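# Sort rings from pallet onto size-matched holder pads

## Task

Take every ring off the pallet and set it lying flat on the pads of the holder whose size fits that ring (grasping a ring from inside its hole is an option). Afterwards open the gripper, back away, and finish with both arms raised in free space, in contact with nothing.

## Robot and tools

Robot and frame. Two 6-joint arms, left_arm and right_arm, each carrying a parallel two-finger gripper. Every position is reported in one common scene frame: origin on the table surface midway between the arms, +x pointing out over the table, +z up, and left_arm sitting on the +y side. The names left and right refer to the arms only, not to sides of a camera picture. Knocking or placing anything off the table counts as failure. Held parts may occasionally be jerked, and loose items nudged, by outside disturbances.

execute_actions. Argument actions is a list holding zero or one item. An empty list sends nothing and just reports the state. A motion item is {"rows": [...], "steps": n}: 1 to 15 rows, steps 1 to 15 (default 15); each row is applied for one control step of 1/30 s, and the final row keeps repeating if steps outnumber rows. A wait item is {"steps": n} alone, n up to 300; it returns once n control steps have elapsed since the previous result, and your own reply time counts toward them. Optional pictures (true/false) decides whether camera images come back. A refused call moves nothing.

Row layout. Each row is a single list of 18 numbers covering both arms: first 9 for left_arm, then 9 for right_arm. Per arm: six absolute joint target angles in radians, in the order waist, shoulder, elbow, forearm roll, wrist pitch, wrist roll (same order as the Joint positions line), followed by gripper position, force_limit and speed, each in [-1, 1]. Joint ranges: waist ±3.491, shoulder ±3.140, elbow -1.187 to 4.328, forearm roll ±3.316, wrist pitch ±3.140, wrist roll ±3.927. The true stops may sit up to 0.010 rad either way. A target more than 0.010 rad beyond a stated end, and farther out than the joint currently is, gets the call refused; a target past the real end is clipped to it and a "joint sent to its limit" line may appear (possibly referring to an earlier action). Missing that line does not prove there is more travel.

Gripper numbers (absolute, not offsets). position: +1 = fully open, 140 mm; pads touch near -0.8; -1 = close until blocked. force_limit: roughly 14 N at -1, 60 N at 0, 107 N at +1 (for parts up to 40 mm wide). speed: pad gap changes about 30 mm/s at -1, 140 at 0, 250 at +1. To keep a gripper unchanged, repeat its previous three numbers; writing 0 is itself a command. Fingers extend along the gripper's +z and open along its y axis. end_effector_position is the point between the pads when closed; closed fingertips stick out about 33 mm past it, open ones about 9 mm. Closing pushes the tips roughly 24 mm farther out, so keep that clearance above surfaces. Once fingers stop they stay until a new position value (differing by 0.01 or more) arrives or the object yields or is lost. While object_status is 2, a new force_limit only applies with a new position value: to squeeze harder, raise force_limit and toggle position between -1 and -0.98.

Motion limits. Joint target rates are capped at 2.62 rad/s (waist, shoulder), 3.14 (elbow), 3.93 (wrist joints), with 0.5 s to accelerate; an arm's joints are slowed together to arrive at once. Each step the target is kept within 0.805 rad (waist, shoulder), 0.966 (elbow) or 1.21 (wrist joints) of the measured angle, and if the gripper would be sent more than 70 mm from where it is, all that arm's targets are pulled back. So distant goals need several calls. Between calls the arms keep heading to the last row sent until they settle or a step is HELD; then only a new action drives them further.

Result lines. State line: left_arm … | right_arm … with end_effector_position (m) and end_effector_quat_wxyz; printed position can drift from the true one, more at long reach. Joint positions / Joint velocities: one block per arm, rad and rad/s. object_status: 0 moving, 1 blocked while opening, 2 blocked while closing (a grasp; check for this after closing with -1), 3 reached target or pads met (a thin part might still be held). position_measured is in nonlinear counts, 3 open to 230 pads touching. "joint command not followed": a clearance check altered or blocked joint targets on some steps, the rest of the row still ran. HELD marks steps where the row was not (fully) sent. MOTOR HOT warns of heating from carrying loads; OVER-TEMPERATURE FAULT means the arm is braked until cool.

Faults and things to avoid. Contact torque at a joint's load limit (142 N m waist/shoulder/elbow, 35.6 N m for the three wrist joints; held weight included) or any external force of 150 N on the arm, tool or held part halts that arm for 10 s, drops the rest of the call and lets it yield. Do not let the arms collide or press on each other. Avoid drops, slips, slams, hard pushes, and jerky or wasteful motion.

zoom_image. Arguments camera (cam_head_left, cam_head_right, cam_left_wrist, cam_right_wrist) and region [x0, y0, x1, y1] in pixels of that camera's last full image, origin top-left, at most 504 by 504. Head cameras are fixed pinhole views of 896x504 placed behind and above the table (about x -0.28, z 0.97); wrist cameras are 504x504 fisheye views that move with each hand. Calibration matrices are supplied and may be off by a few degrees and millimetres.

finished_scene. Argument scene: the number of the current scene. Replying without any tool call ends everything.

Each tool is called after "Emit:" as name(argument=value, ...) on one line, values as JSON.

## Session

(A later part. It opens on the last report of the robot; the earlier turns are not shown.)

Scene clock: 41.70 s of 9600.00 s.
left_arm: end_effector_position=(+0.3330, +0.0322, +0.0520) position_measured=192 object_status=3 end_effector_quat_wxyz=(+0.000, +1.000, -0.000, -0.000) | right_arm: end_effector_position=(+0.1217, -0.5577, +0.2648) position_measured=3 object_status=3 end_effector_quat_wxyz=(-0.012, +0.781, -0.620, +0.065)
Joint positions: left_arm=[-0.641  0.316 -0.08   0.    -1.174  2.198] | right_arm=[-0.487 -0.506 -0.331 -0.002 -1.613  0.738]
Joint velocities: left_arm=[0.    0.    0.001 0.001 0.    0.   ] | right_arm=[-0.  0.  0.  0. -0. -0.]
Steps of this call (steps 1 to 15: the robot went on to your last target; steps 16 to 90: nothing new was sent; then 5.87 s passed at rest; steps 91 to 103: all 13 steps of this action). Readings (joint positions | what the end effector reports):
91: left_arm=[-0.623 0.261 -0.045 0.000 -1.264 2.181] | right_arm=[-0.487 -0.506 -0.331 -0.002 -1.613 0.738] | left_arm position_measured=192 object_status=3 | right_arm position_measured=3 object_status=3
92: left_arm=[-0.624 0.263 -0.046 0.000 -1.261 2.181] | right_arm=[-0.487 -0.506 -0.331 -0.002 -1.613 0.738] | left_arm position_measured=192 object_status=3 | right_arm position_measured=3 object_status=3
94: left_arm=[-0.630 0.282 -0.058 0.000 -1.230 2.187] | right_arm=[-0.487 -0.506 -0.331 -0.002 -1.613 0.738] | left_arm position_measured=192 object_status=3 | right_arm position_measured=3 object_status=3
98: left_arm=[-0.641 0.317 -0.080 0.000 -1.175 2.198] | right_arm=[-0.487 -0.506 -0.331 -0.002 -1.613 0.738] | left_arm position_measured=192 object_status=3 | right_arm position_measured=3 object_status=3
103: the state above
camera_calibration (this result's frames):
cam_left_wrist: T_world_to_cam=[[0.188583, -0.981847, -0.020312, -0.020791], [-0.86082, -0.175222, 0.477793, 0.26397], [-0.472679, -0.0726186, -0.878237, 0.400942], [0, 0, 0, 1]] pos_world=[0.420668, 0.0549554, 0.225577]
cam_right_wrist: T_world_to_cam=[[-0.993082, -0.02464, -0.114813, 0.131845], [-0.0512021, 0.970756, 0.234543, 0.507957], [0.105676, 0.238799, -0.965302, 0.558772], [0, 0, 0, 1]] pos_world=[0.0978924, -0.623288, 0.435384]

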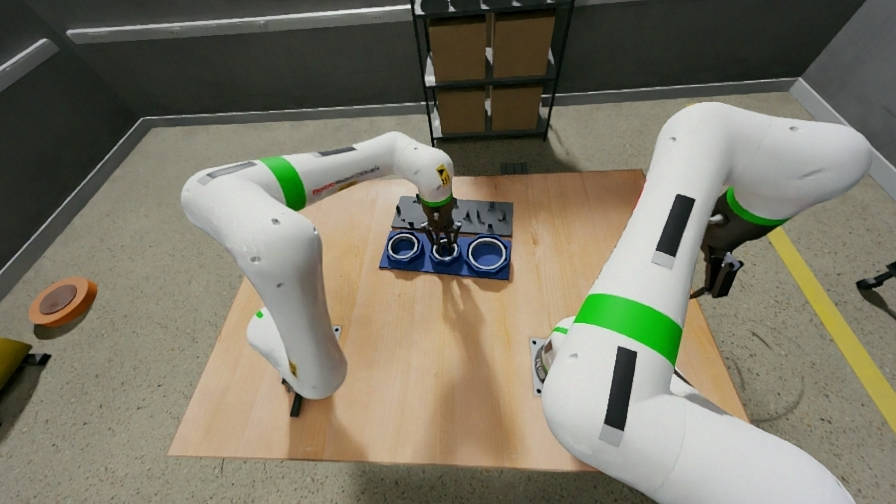

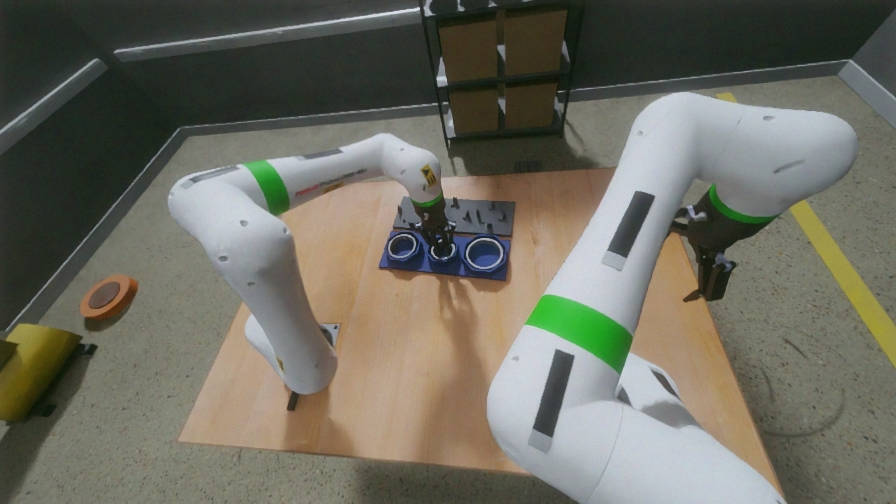

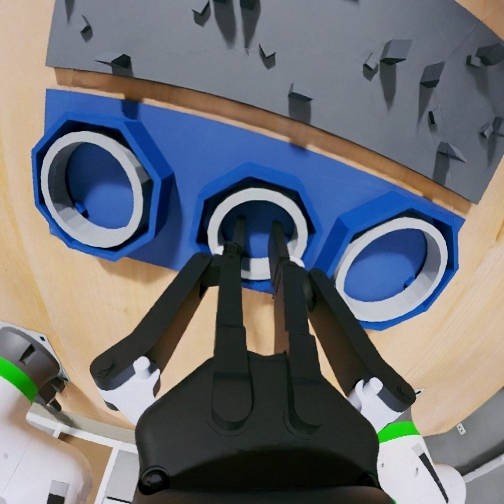

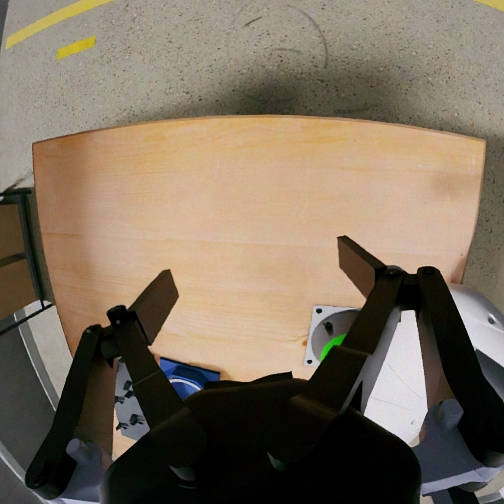

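Emit:
execute_actions(actions=[{"rows":[[-0.641,0.3164,-0.0803,0,-1.1741,2.1983,1,0.6,-0.3,-0.487,-0.506,-0.331,-0.002,-1.613,0.738,1,0,0]],"steps":15}])

Emit:
zoom_image(camera="cam_left_wrist", region=[190, 160, 330, 300])

Emit:
zoom_image(camera="cam_head_left", region=[400, 200, 480, 280])

Scene clock: 43.80 s of 9600.00 s.
left_arm: end_effector_position=(+0.3331, +0.0322, +0.0520) position_measured=148 object_status=1 end_effector_quat_wxyz=(-0.000, +1.000, -0.000, +0.000) | right_arm: end_effector_position=(+0.1217, -0.5577, +0.2648) position_measured=3 object_status=3 end_effector_quat_wxyz=(-0.012, +0.781, -0.620, +0.065)
Joint positions: left_arm=[-0.641  0.316 -0.08  -0.    -1.174  2.198] | right_arm=[-0.487 -0.506 -0.331 -0.002 -1.613  0.738]
Joint velocities: left_arm=[ 0.     0.001  0.002  0.001 -0.001  0.001] | right_arm=[ 0.     0.     0.    -0.001 -0.     0.001]
Steps of this call (steps 1 to 15: the robot went on to your last target; steps 16 to 48: nothing new was sent; steps 49 to 63: all 15 steps of this action). Readings (joint positions | what the end effector reports):
49: left_arm=[-0.641 0.316 -0.080 -0.000 -1.174 2.198] | right_arm=[-0.487 -0.506 -0.331 -0.002 -1.613 0.738] | left_arm position_measured=192 object_status=0 | right_arm position_measured=3 object_status=3
50: left_arm=[-0.641 0.316 -0.080 -0.000 -1.174 2.198] | right_arm=[-0.487 -0.506 -0.331 -0.002 -1.613 0.738] | left_arm position_measured=190 object_status=0 | right_arm position_measured=3 object_status=3
52: left_arm=[-0.641 0.316 -0.080 -0.000 -1.174 2.198] | right_arm=[-0.487 -0.506 -0.331 -0.002 -1.613 0.738] | left_arm position_measured=179 object_status=0 | right_arm position_measured=3 object_status=3
56: left_arm=[-0.641 0.316 -0.080 -0.000 -1.174 2.198] | right_arm=[-0.487 -0.506 -0.331 -0.002 -1.613 0.738] | left_arm position_measured=156 object_status=0 | right_arm position_measured=3 object_status=3
63: the state above
camera_calibration (this result's frames):
cam_left_wrist: T_world_to_cam=[[0.188399, -0.98188, -0.020424, -0.0206905], [-0.861049, -0.175145, 0.477409, 0.264176], [-0.472335, -0.0723575, -0.878444, 0.400903], [0, 0, 0, 1]] pos_world=[0.420728, 0.054962, 0.225628]
cam_right_wrist: T_world_to_cam=[[-0.993081, -0.0246402, -0.114814, 0.131846], [-0.0512026, 0.970757, 0.234542, 0.507958], [0.105678, 0.238798, -0.965302, 0.558772], [0, 0, 0, 1]] pos_world=[0.0978928, -0.623288, 0.435384]

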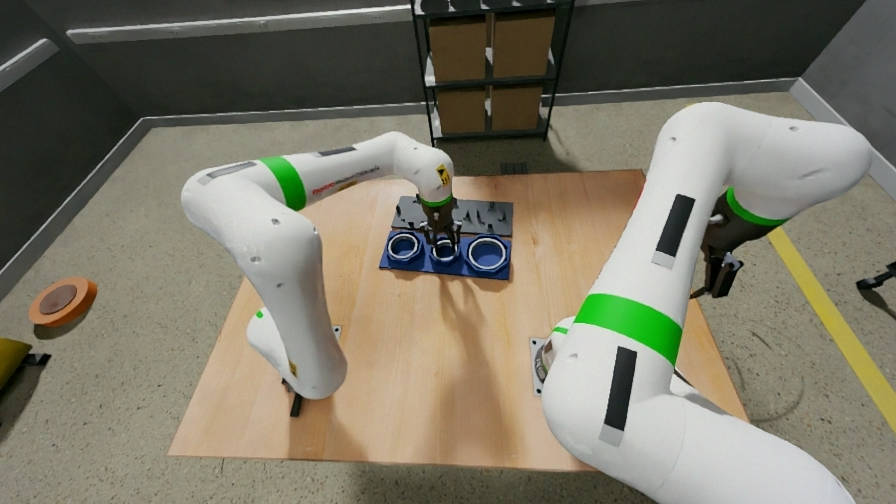

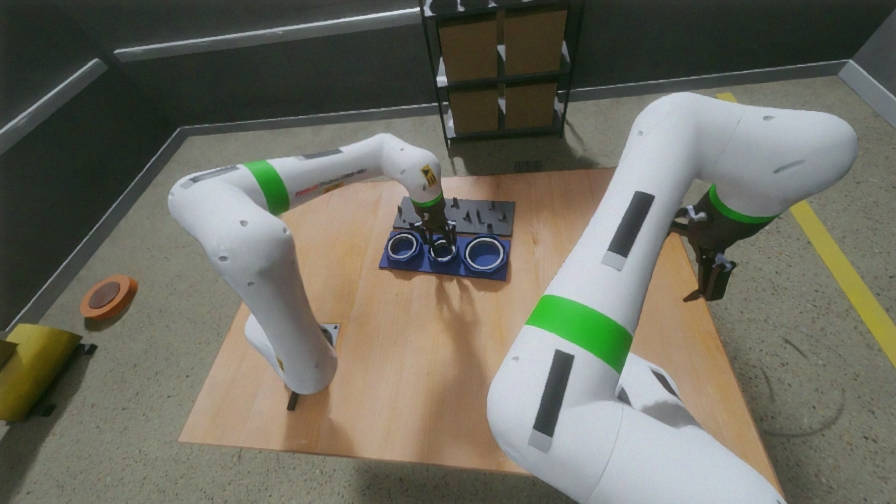

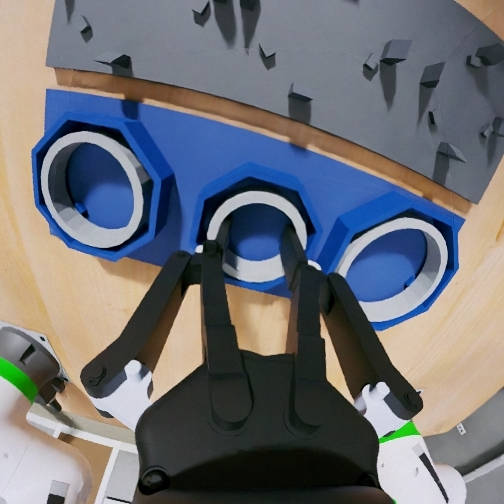

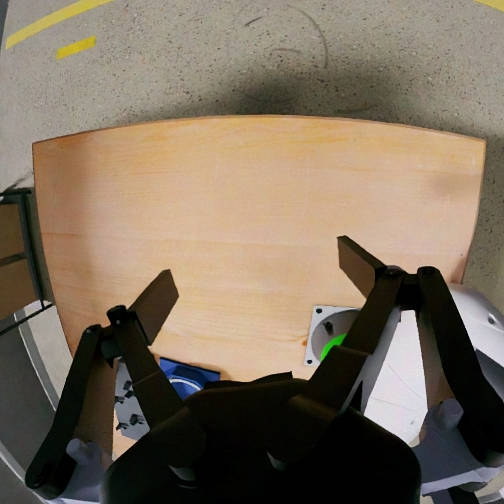

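Region (190, 160, 330, 300) of cam_left_wrist's 504x504 image, scaled by 3.600, with more detail than that image has.

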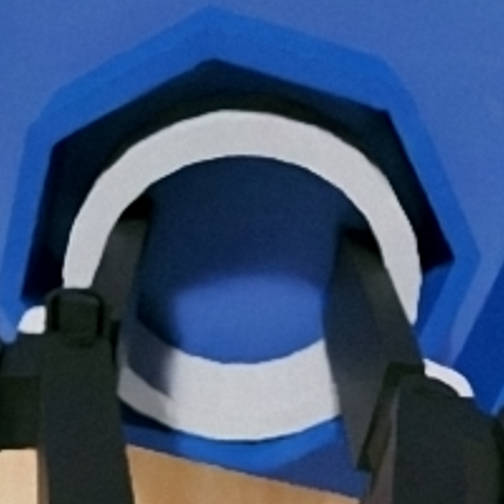

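Region (400, 200, 480, 280) of cam_head_left's 896x504 image, scaled by 6.300, with more detail than that image has.

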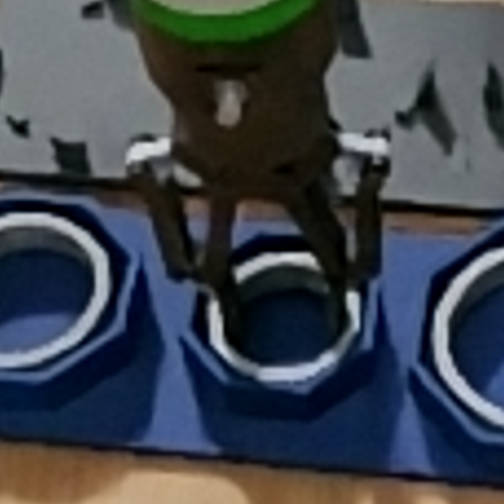

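Emit:
execute_actions(actions=[{"rows":[[-0.641,0.2736,-0.005,0,-1.2922,2.1983,1,0.6,-0.3,-0.487,-0.506,-0.331,-0.002,-1.613,0.738,1,0,0]],"steps":9}], pictures=false)

Emit:
execute_actions(actions=[{"rows":[[-0.6861,0.9631,1.0619,0,-1.6696,2.2434,1,0.6,-0.3,-0.487,-0.506,-0.331,-0.002,-1.613,0.738,1,0,0]],"steps":15}], pictures=false)

Emit:
execute_actions(actions=[{"steps":20}])

Emit:
zoom_image(camera="cam_left_wrist", region=[174, 140, 342, 308])

Scene clock: 49.97 s of 9600.00 s.
left_arm: end_effector_position=(+0.3332, +0.0320, +0.1051) position_measured=148 object_status=1 end_effector_quat_wxyz=(+0.000, +1.000, -0.000, +0.000) | right_arm: end_effector_position=(+0.1217, -0.5577, +0.2648) position_measured=3 object_status=3 end_effector_quat_wxyz=(-0.012, +0.781, -0.620, +0.065)
Joint positions: left_arm=[-0.641  0.273 -0.005  0.    -1.292  2.198] | right_arm=[-0.487 -0.506 -0.331 -0.002 -1.613  0.738]
Joint velocities: left_arm=[ 0.    -0.001  0.002 -0.001 -0.024 -0.001] | right_arm=[-0.     0.     0.     0.001 -0.    -0.   ]
Steps of this call (steps 1 to 15: the robot went on to your last target; steps 16 to 90: nothing new was sent; then 2.87 s passed at rest; steps 91 to 99: all 9 steps of this action). Readings (joint positions | what the end effector reports):
91: left_arm=[-0.641 0.316 -0.080 0.000 -1.174 2.198] | right_arm=[-0.487 -0.506 -0.331 -0.002 -1.613 0.738] | left_arm position_measured=148 object_status=1 | right_arm position_measured=3 object_status=3
92: left_arm=[-0.641 0.315 -0.079 0.000 -1.178 2.198] | right_arm=[-0.487 -0.506 -0.331 -0.002 -1.613 0.738] | left_arm position_measured=148 object_status=1 | right_arm position_measured=3 object_status=3
94: left_arm=[-0.641 0.304 -0.059 0.000 -1.209 2.198] | right_arm=[-0.487 -0.506 -0.331 -0.002 -1.613 0.738] | left_arm position_measured=148 object_status=1 | right_arm position_measured=3 object_status=3
98: left_arm=[-0.641 0.274 -0.006 0.000 -1.289 2.198] | right_arm=[-0.487 -0.506 -0.331 -0.002 -1.613 0.738] | left_arm position_measured=148 object_status=1 | right_arm position_measured=3 object_status=3
99: the state above

Scene clock: 50.47 s of 9600.00 s.
left_arm: end_effector_position=(+0.4270, -0.0529, +0.1197) position_measured=148 object_status=1 end_effector_quat_wxyz=(-0.003, +1.000, -0.000, -0.004) | right_arm: end_effector_position=(+0.1217, -0.5577, +0.2648) position_measured=3 object_status=3 end_effector_quat_wxyz=(-0.012, +0.781, -0.620, +0.065)
Joint positions: left_arm=[-0.662  0.593  0.48   0.    -1.467  2.219] | right_arm=[-0.487 -0.506 -0.331 -0.002 -1.613  0.738]
Joint velocities: left_arm=[-0.061  0.92   1.451  0.001 -0.499  0.061] | right_arm=[-0.    -0.    -0.     0.001 -0.     0.   ]
Steps of this call (steps 1 to 15: all 15 steps of this action). Readings (joint positions | what the end effector reports):
1: left_arm=[-0.641 0.274 -0.005 0.000 -1.292 2.198] | right_arm=[-0.487 -0.506 -0.331 -0.002 -1.613 0.738] | left_arm position_measured=148 object_status=1 | right_arm position_measured=3 object_status=3
2: left_arm=[-0.641 0.275 -0.002 0.000 -1.293 2.198] | right_arm=[-0.487 -0.506 -0.331 -0.002 -1.613 0.738] | left_arm position_measured=148 object_status=1 | right_arm position_measured=3 object_status=3
4: left_arm=[-0.642 0.294 0.022 0.000 -1.303 2.199] | right_arm=[-0.487 -0.506 -0.331 -0.002 -1.613 0.738] | left_arm position_measured=148 object_status=1 | right_arm position_measured=3 object_status=3
8: left_arm=[-0.648 0.388 0.156 0.000 -1.354 2.206] | right_arm=[-0.487 -0.506 -0.331 -0.002 -1.613 0.738] | left_arm position_measured=148 object_status=1 | right_arm position_measured=3 object_status=3
15: the state above

Scene clock: 51.13 s of 9600.00 s.
left_arm: end_effector_position=(+0.5020, -0.1328, +0.1051) position_measured=148 object_status=1 end_effector_quat_wxyz=(+0.000, +1.000, -0.000, +0.000) | right_arm: end_effector_position=(+0.1217, -0.5577, +0.2648) position_measured=3 object_status=3 end_effector_quat_wxyz=(-0.012, +0.781, -0.620, +0.065)
Joint positions: left_arm=[-0.686  0.963  1.062 -0.    -1.67   2.243] | right_arm=[-0.487 -0.506 -0.331 -0.002 -1.613  0.738]
Joint velocities: left_arm=[ 0.     0.002 -0.    -0.    -0.     0.   ] | right_arm=[ 0.    -0.    -0.    -0.001 -0.    -0.   ]
Steps of this call (steps 1 to 20: the robot went on to your last target). Readings (joint positions | what the end effector reports):
1: left_arm=[-0.664 0.625 0.530 0.000 -1.484 2.221] | right_arm=[-0.487 -0.506 -0.331 -0.002 -1.613 0.738] | left_arm position_measured=148 object_status=1 | right_arm position_measured=3 object_status=3
2: left_arm=[-0.666 0.657 0.581 0.000 -1.502 2.223] | right_arm=[-0.487 -0.506 -0.331 -0.002 -1.613 0.738] | left_arm position_measured=148 object_status=1 | right_arm position_measured=3 object_status=3
4: left_arm=[-0.670 0.725 0.686 0.000 -1.539 2.228] | right_arm=[-0.487 -0.506 -0.331 -0.002 -1.613 0.738] | left_arm position_measured=148 object_status=1 | right_arm position_measured=3 object_status=3
8: left_arm=[-0.679 0.862 0.902 0.000 -1.614 2.237] | right_arm=[-0.487 -0.506 -0.331 -0.002 -1.613 0.738] | left_arm position_measured=148 object_status=1 | right_arm position_measured=3 object_status=3
20: the state above
camera_calibration (this result's frames):
cam_left_wrist: T_world_to_cam=[[0.188486, -0.981865, -0.0203501, -0.21355], [-0.860981, -0.175177, 0.477518, 0.355302], [-0.472423, -0.0724845, -0.878386, 0.515391], [0, 0, 0, 1]] pos_world=[0.589642, -0.110079, 0.278704]
cam_right_wrist: T_world_to_cam=[[-0.993081, -0.0246401, -0.114814, 0.131846], [-0.0512026, 0.970757, 0.234541, 0.507958], [0.105678, 0.238797, -0.965302, 0.558772], [0, 0, 0, 1]] pos_world=[0.0978928, -0.623288, 0.435384]

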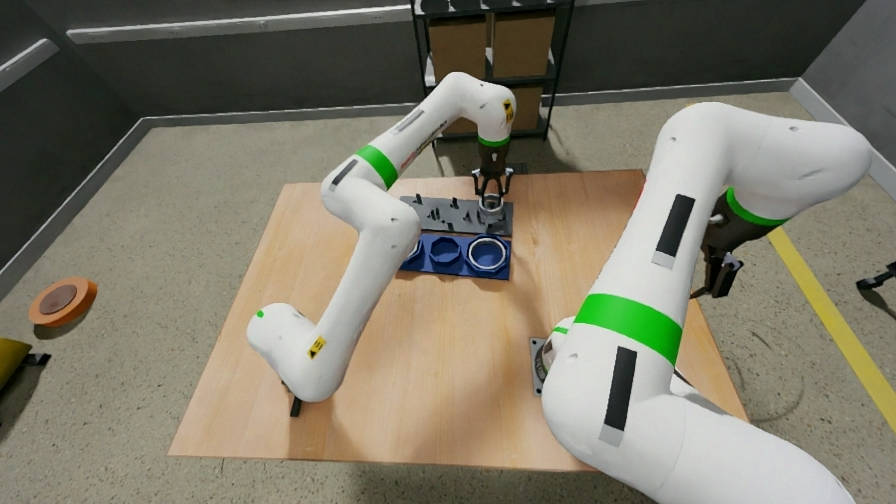

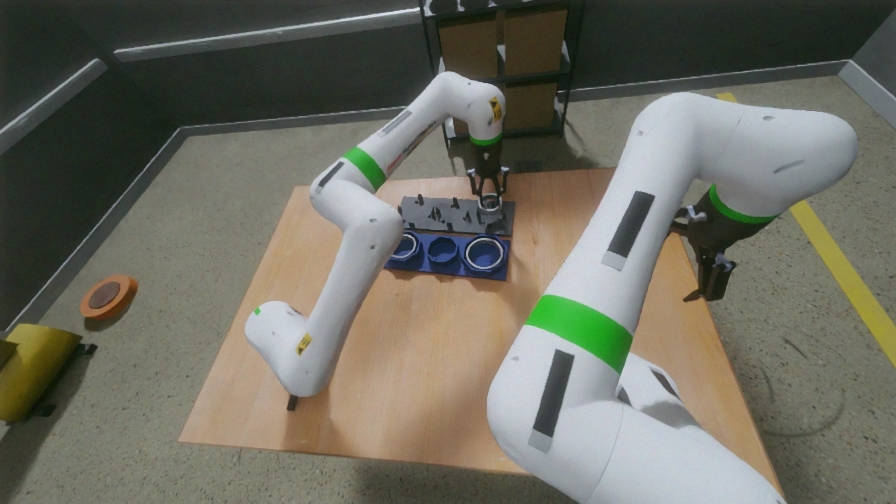

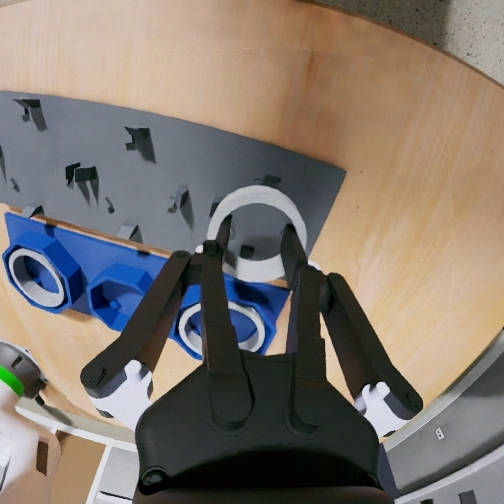

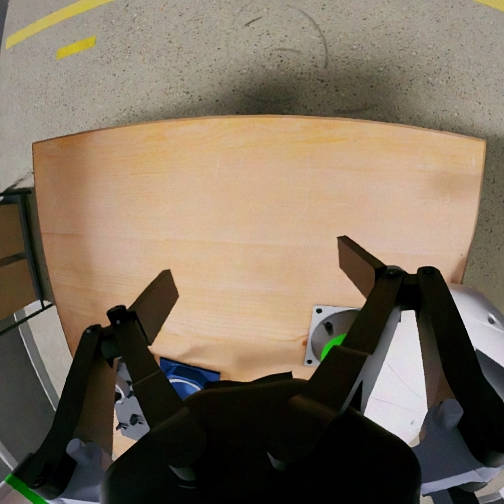

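Region (174, 140, 342, 308) of cam_left_wrist's 504x504 image, scaled by 3.000, with more detail than that image has.

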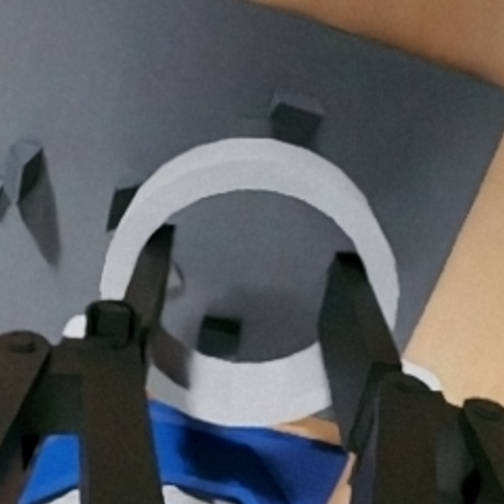

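Emit:
execute_actions(actions=[{"rows":[[-0.6961,0.9558,1.0093,0,-1.6243,2.2534,1,0.6,-0.3,-0.487,-0.506,-0.331,-0.002,-1.613,0.738,1,0,0]],"steps":10}])

Emit:
zoom_image(camera="cam_left_wrist", region=[174, 140, 342, 308])

Emit:
zoom_image(camera="cam_head_right", region=[450, 170, 530, 250])

Scene clock: 63.83 s of 9600.00 s.
left_arm: end_effector_position=(+0.4960, -0.1379, +0.0882) position_measured=148 object_status=1 end_effector_quat_wxyz=(+0.000, +1.000, -0.000, +0.000) | right_arm: end_effector_position=(+0.1217, -0.5577, +0.2648) position_measured=3 object_status=3 end_effector_quat_wxyz=(-0.012, +0.781, -0.620, +0.065)
Joint positions: left_arm=[-0.696  0.956  1.01  -0.    -1.624  2.253] | right_arm=[-0.487 -0.506 -0.331 -0.002 -1.613  0.738]
Joint velocities: left_arm=[-0.     0.    -0.004  0.002  0.     0.001] | right_arm=[ 0.     0.    -0.001 -0.     0.    -0.001]
Steps of this call (steps 1 to 15: the robot went on to your last target; steps 16 to 90: nothing new was sent; then 9.37 s passed at rest; steps 91 to 100: all 10 steps of this action). Readings (joint positions | what the end effector reports):
91: left_arm=[-0.686 0.963 1.062 -0.000 -1.670 2.243] | right_arm=[-0.487 -0.506 -0.331 -0.002 -1.613 0.738] | left_arm position_measured=148 object_status=1 | right_arm position_measured=3 object_status=3
92: left_arm=[-0.687 0.963 1.060 -0.000 -1.667 2.244] | right_arm=[-0.487 -0.506 -0.331 -0.002 -1.613 0.738] | left_arm position_measured=148 object_status=1 | right_arm position_measured=3 object_status=3
94: left_arm=[-0.691 0.959 1.036 -0.000 -1.646 2.249] | right_arm=[-0.487 -0.506 -0.331 -0.002 -1.613 0.738] | left_arm position_measured=148 object_status=1 | right_arm position_measured=3 object_status=3
98: left_arm=[-0.696 0.956 1.010 -0.000 -1.624 2.253] | right_arm=[-0.487 -0.506 -0.331 -0.002 -1.613 0.738] | left_arm position_measured=148 object_status=1 | right_arm position_measured=3 object_status=3
100: the state above
camera_calibration (this result's frames):
cam_left_wrist: T_world_to_cam=[[0.188355, -0.981894, -0.0201404, -0.217757], [-0.861107, -0.174976, 0.477366, 0.357414], [-0.472247, -0.0725712, -0.878474, 0.497284], [0, 0, 0, 1]] pos_world=[0.583629, -0.115187, 0.261848]
cam_right_wrist: T_world_to_cam=[[-0.993081, -0.0246399, -0.114815, 0.131846], [-0.0512024, 0.970757, 0.234542, 0.507958], [0.105678, 0.238798, -0.965302, 0.558772], [0, 0, 0, 1]] pos_world=[0.0978928, -0.623288, 0.435384]

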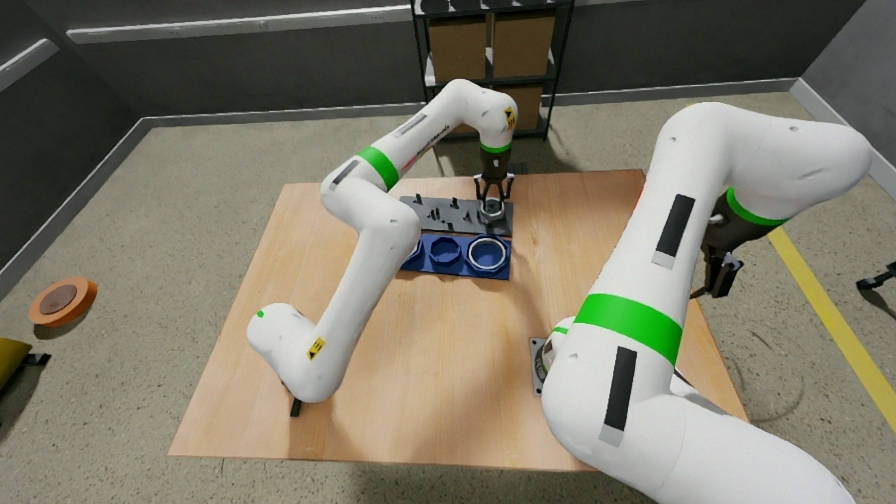

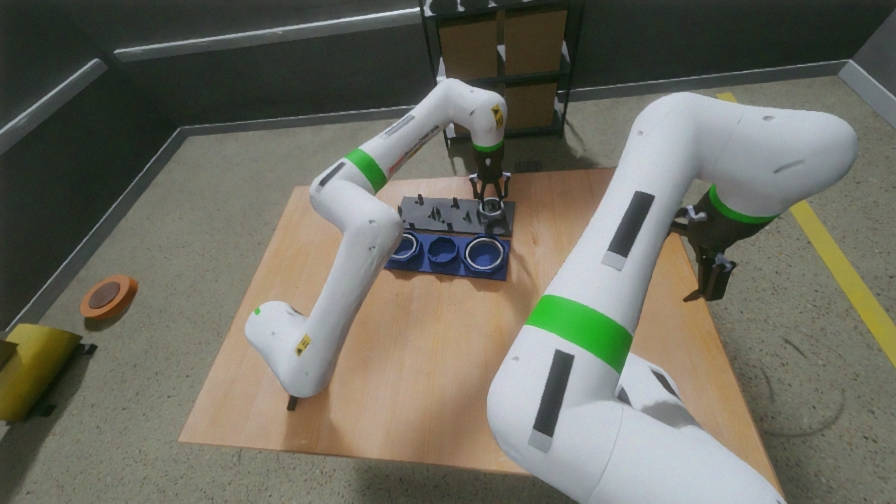

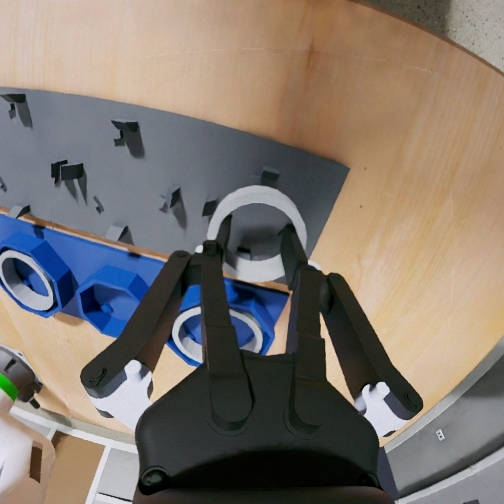

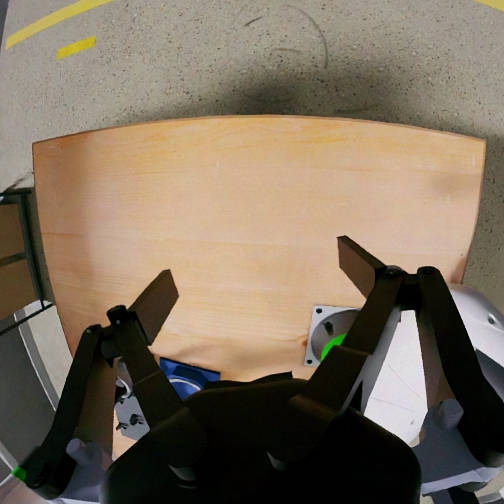

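Region (174, 140, 342, 308) of cam_left_wrist's 504x504 image, scaled by 3.000, with more detail than that image has.

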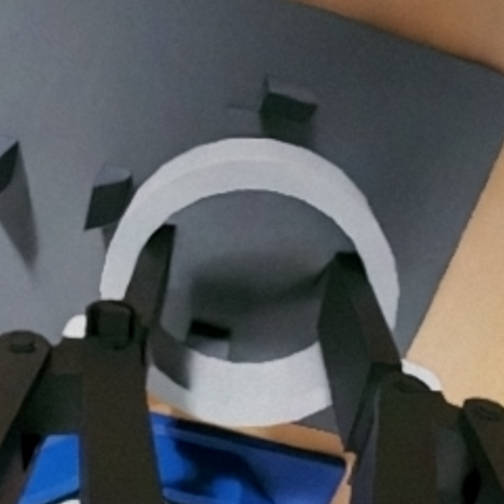

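Region (450, 170, 530, 250) of cam_head_right's 896x504 image, scaled by 6.300, with more detail than that image has.

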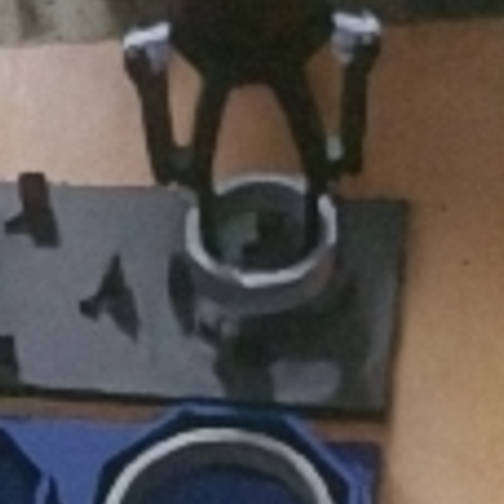

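Emit:
execute_actions(actions=[{"rows":[[-0.6961,0.954,0.9827,0,-1.5995,2.2534,1,0.6,-0.3,-0.487,-0.506,-0.331,-0.002,-1.613,0.738,1,0,0]],"steps":9}])

Emit:
zoom_image(camera="cam_left_wrist", region=[190, 160, 330, 300])

Emit:
zoom_image(camera="cam_head_right", region=[460, 185, 520, 245])

Scene clock: 68.20 s of 9600.00 s.
left_arm: end_effector_position=(+0.4960, -0.1378, +0.0780) position_measured=148 object_status=1 end_effector_quat_wxyz=(-0.000, +1.000, -0.000, +0.000) | right_arm: end_effector_position=(+0.1217, -0.5577, +0.2648) position_measured=3 object_status=3 end_effector_quat_wxyz=(-0.012, +0.781, -0.620, +0.065)
Joint positions: left_arm=[-0.696  0.954  0.983 -0.    -1.6    2.253] | right_arm=[-0.487 -0.506 -0.331 -0.002 -1.613  0.738]
Joint velocities: left_arm=[ 0.    -0.001  0.001  0.001  0.003  0.   ] | right_arm=[ 0.     0.     0.     0.    -0.001  0.   ]
Steps of this call (steps 1 to 15: the robot went on to your last target; steps 16 to 90: nothing new was sent; then 1.07 s passed at rest; steps 91 to 99: all 9 steps of this action). Readings (joint positions | what the end effector reports):
91: left_arm=[-0.696 0.956 1.009 -0.000 -1.624 2.253] | right_arm=[-0.487 -0.506 -0.331 -0.002 -1.613 0.738] | left_arm position_measured=148 object_status=1 | right_arm position_measured=3 object_status=3
92: left_arm=[-0.696 0.956 1.007 -0.000 -1.622 2.253] | right_arm=[-0.487 -0.506 -0.331 -0.002 -1.613 0.738] | left_arm position_measured=148 object_status=1 | right_arm position_measured=3 object_status=3
94: left_arm=[-0.696 0.955 0.988 -0.000 -1.605 2.253] | right_arm=[-0.487 -0.506 -0.331 -0.002 -1.613 0.738] | left_arm position_measured=148 object_status=1 | right_arm position_measured=3 object_status=3
98: left_arm=[-0.696 0.954 0.983 -0.000 -1.600 2.253] | right_arm=[-0.487 -0.506 -0.331 -0.002 -1.613 0.738] | left_arm position_measured=148 object_status=1 | right_arm position_measured=3 object_status=3
99: the state above
camera_calibration (this result's frames):
cam_left_wrist: T_world_to_cam=[[0.188483, -0.981865, -0.0203873, -0.217893], [-0.860964, -0.17519, 0.477546, 0.36221], [-0.472457, -0.0724565, -0.87837, 0.488434], [0, 0, 0, 1]] pos_world=[0.583683, -0.115096, 0.251612]
cam_right_wrist: T_world_to_cam=[[-0.993081, -0.0246402, -0.114814, 0.131846], [-0.0512026, 0.970757, 0.234542, 0.507958], [0.105678, 0.238798, -0.965302, 0.558772], [0, 0, 0, 1]] pos_world=[0.0978929, -0.623288, 0.435384]

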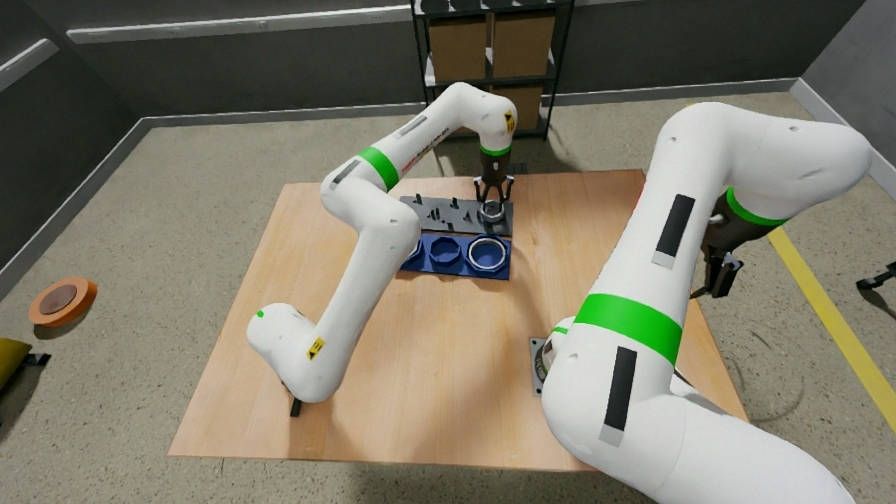

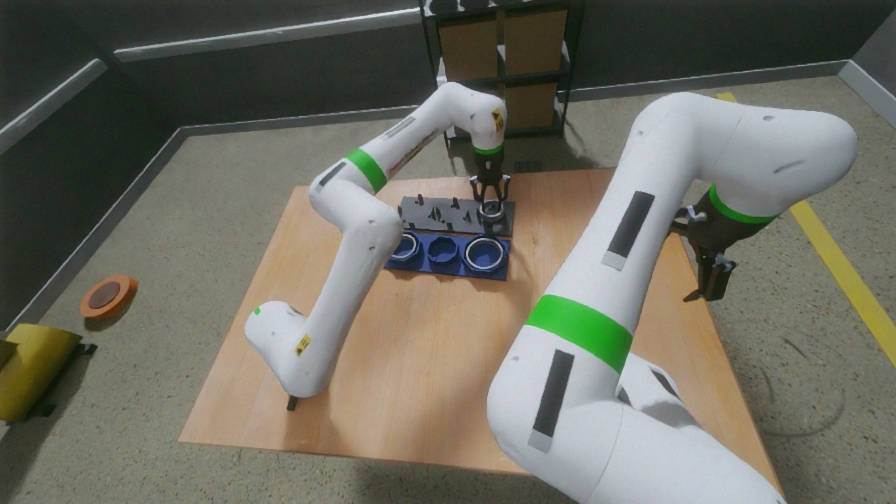

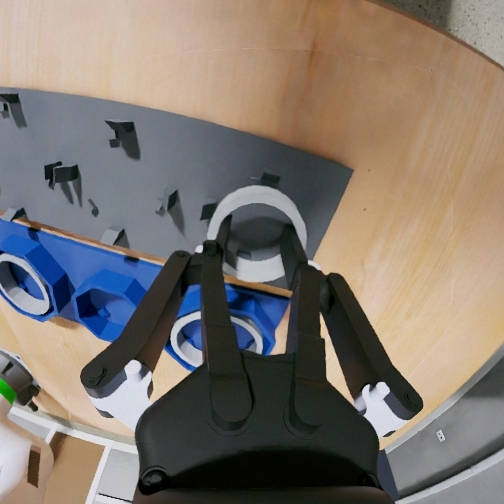

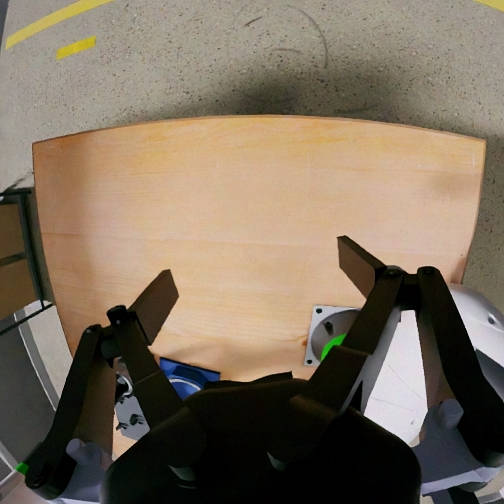

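Region (190, 160, 330, 300) of cam_left_wrist's 504x504 image, scaled by 3.600, with more detail than that image has.

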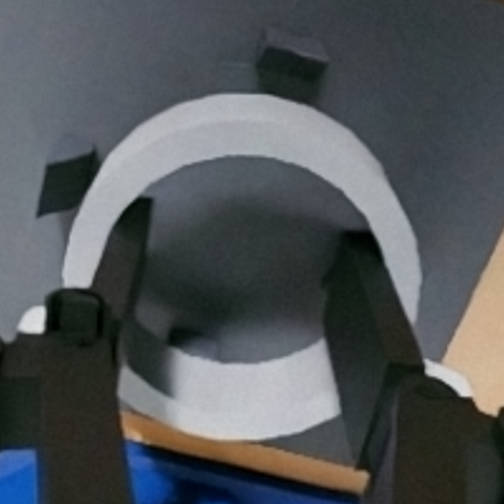

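Region (460, 185, 520, 245) of cam_head_right's 896x504 image, scaled by 8.400, with more detail than that image has.

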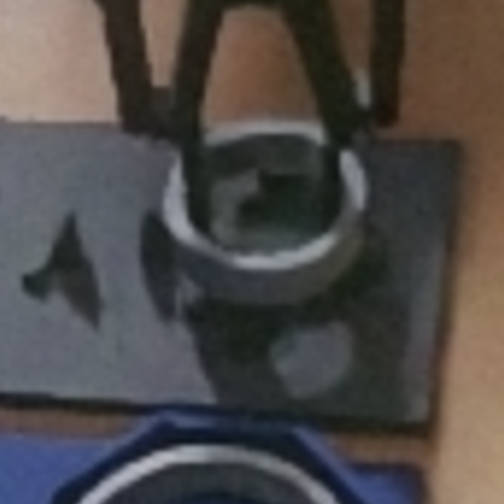

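Emit:
execute_actions(actions=[{"rows":[[-0.6948,0.9545,0.9533,0,-1.5696,2.2521,1,0.6,-0.3,-0.487,-0.506,-0.331,-0.002,-1.613,0.738,1,0,0]],"steps":9}])

Emit:
zoom_image(camera="cam_left_wrist", region=[190, 160, 330, 300])

Emit:
zoom_image(camera="cam_head_right", region=[460, 185, 520, 245])

Scene clock: 72.30 s of 9600.00 s.
left_arm: end_effector_position=(+0.4970, -0.1374, +0.0649) position_measured=148 object_status=1 end_effector_quat_wxyz=(+0.000, +1.000, -0.000, -0.000) | right_arm: end_effector_position=(+0.1217, -0.5577, +0.2648) position_measured=3 object_status=3 end_effector_quat_wxyz=(-0.012, +0.781, -0.620, +0.065)
Joint positions: left_arm=[-0.695  0.955  0.953  0.    -1.57   2.252] | right_arm=[-0.487 -0.506 -0.331 -0.002 -1.613  0.738]
Joint velocities: left_arm=[ 0.    -0.002  0.     0.     0.001 -0.001] | right_arm=[-0.  0. -0.  0.  0.  0.]
Steps of this call (steps 1 to 15: the robot went on to your last target; steps 16 to 90: nothing new was sent; then 0.80 s passed at rest; steps 91 to 99: all 9 steps of this action). Readings (joint positions | what the end effector reports):
91: left_arm=[-0.696 0.954 0.983 -0.000 -1.599 2.253] | right_arm=[-0.487 -0.506 -0.331 -0.002 -1.613 0.738] | left_arm position_measured=148 object_status=1 | right_arm position_measured=3 object_status=3
92: left_arm=[-0.696 0.954 0.980 -0.000 -1.597 2.253] | right_arm=[-0.487 -0.506 -0.331 -0.002 -1.613 0.738] | left_arm position_measured=148 object_status=1 | right_arm position_measured=3 object_status=3
94: left_arm=[-0.695 0.954 0.960 0.000 -1.577 2.253] | right_arm=[-0.487 -0.506 -0.331 -0.002 -1.613 0.738] | left_arm position_measured=148 object_status=1 | right_arm position_measured=3 object_status=3
98: left_arm=[-0.695 0.955 0.953 0.000 -1.570 2.252] | right_arm=[-0.487 -0.506 -0.331 -0.002 -1.613 0.738] | left_arm position_measured=148 object_status=1 | right_arm position_measured=3 object_status=3
99: the state above
camera_calibration (this result's frames):
cam_left_wrist: T_world_to_cam=[[0.188497, -0.981862, -0.0203844, -0.217896], [-0.860924, -0.175195, 0.477616, 0.369304], [-0.472524, -0.0724797, -0.878332, 0.477491], [0, 0, 0, 1]] pos_world=[0.584641, -0.114635, 0.238568]
cam_right_wrist: T_world_to_cam=[[-0.993081, -0.0246401, -0.114814, 0.131846], [-0.0512025, 0.970757, 0.234541, 0.507958], [0.105678, 0.238797, -0.965302, 0.558772], [0, 0, 0, 1]] pos_world=[0.0978928, -0.623288, 0.435384]

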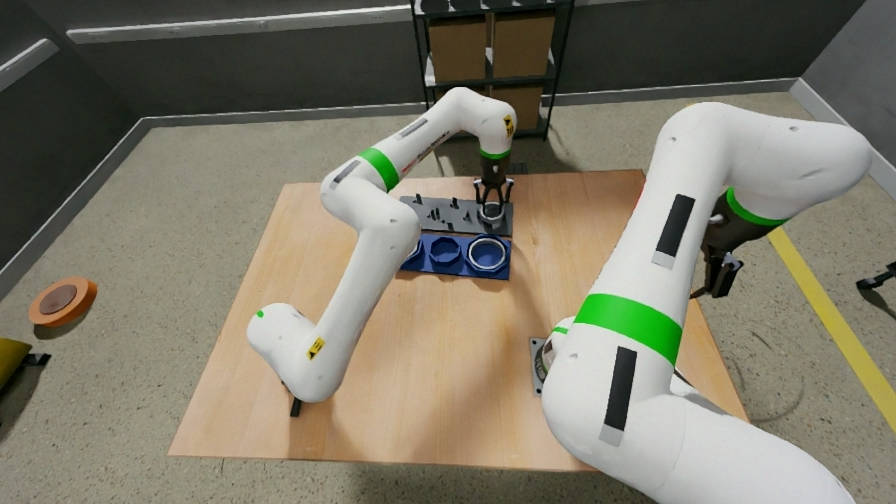

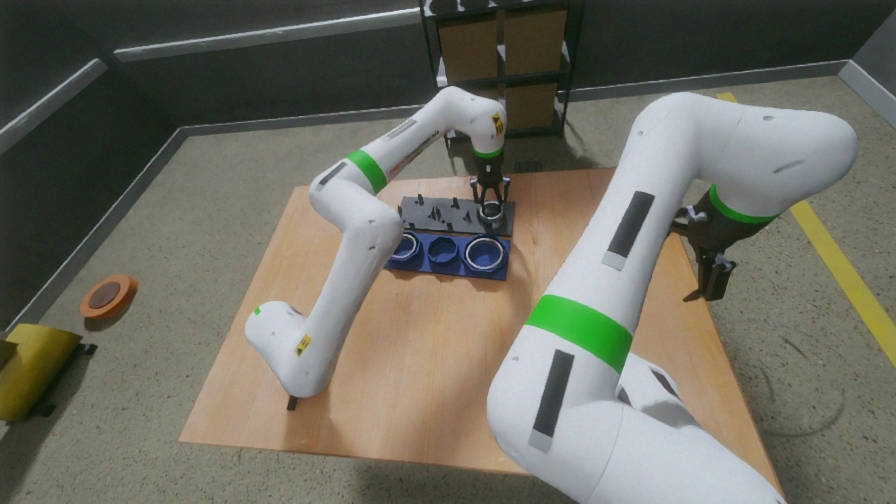

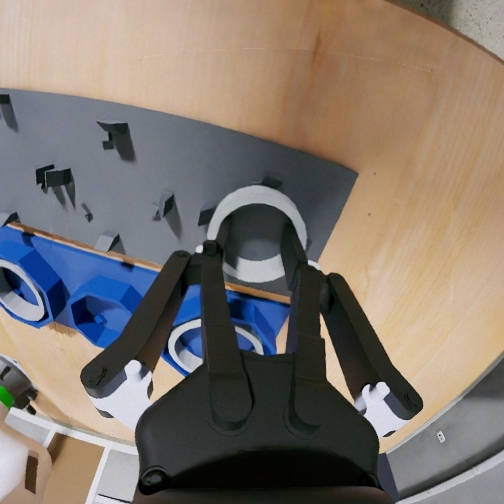

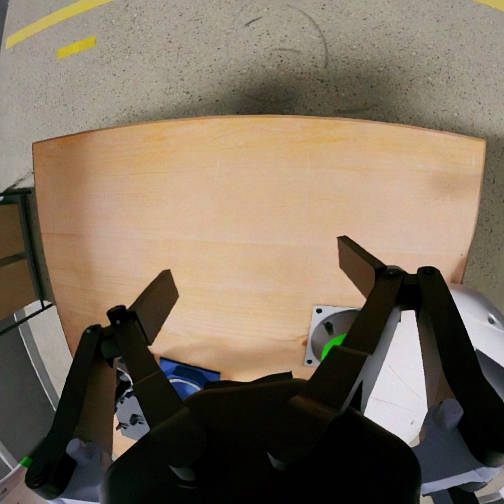

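Region (190, 160, 330, 300) of cam_left_wrist's 504x504 image, scaled by 3.600, with more detail than that image has.

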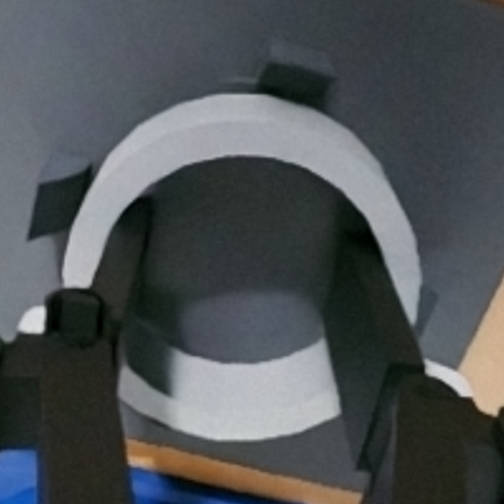

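Region (460, 185, 520, 245) of cam_head_right's 896x504 image, scaled by 8.400, with more detail than that image has.

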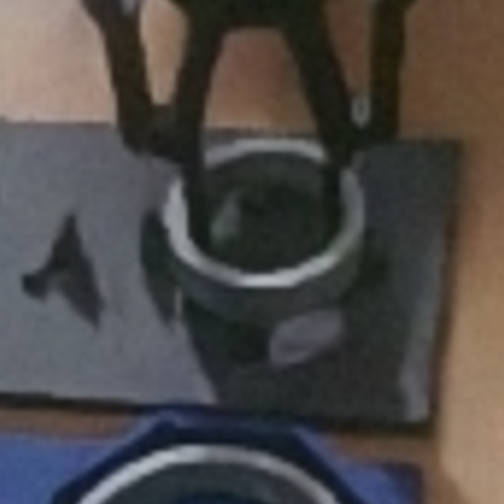

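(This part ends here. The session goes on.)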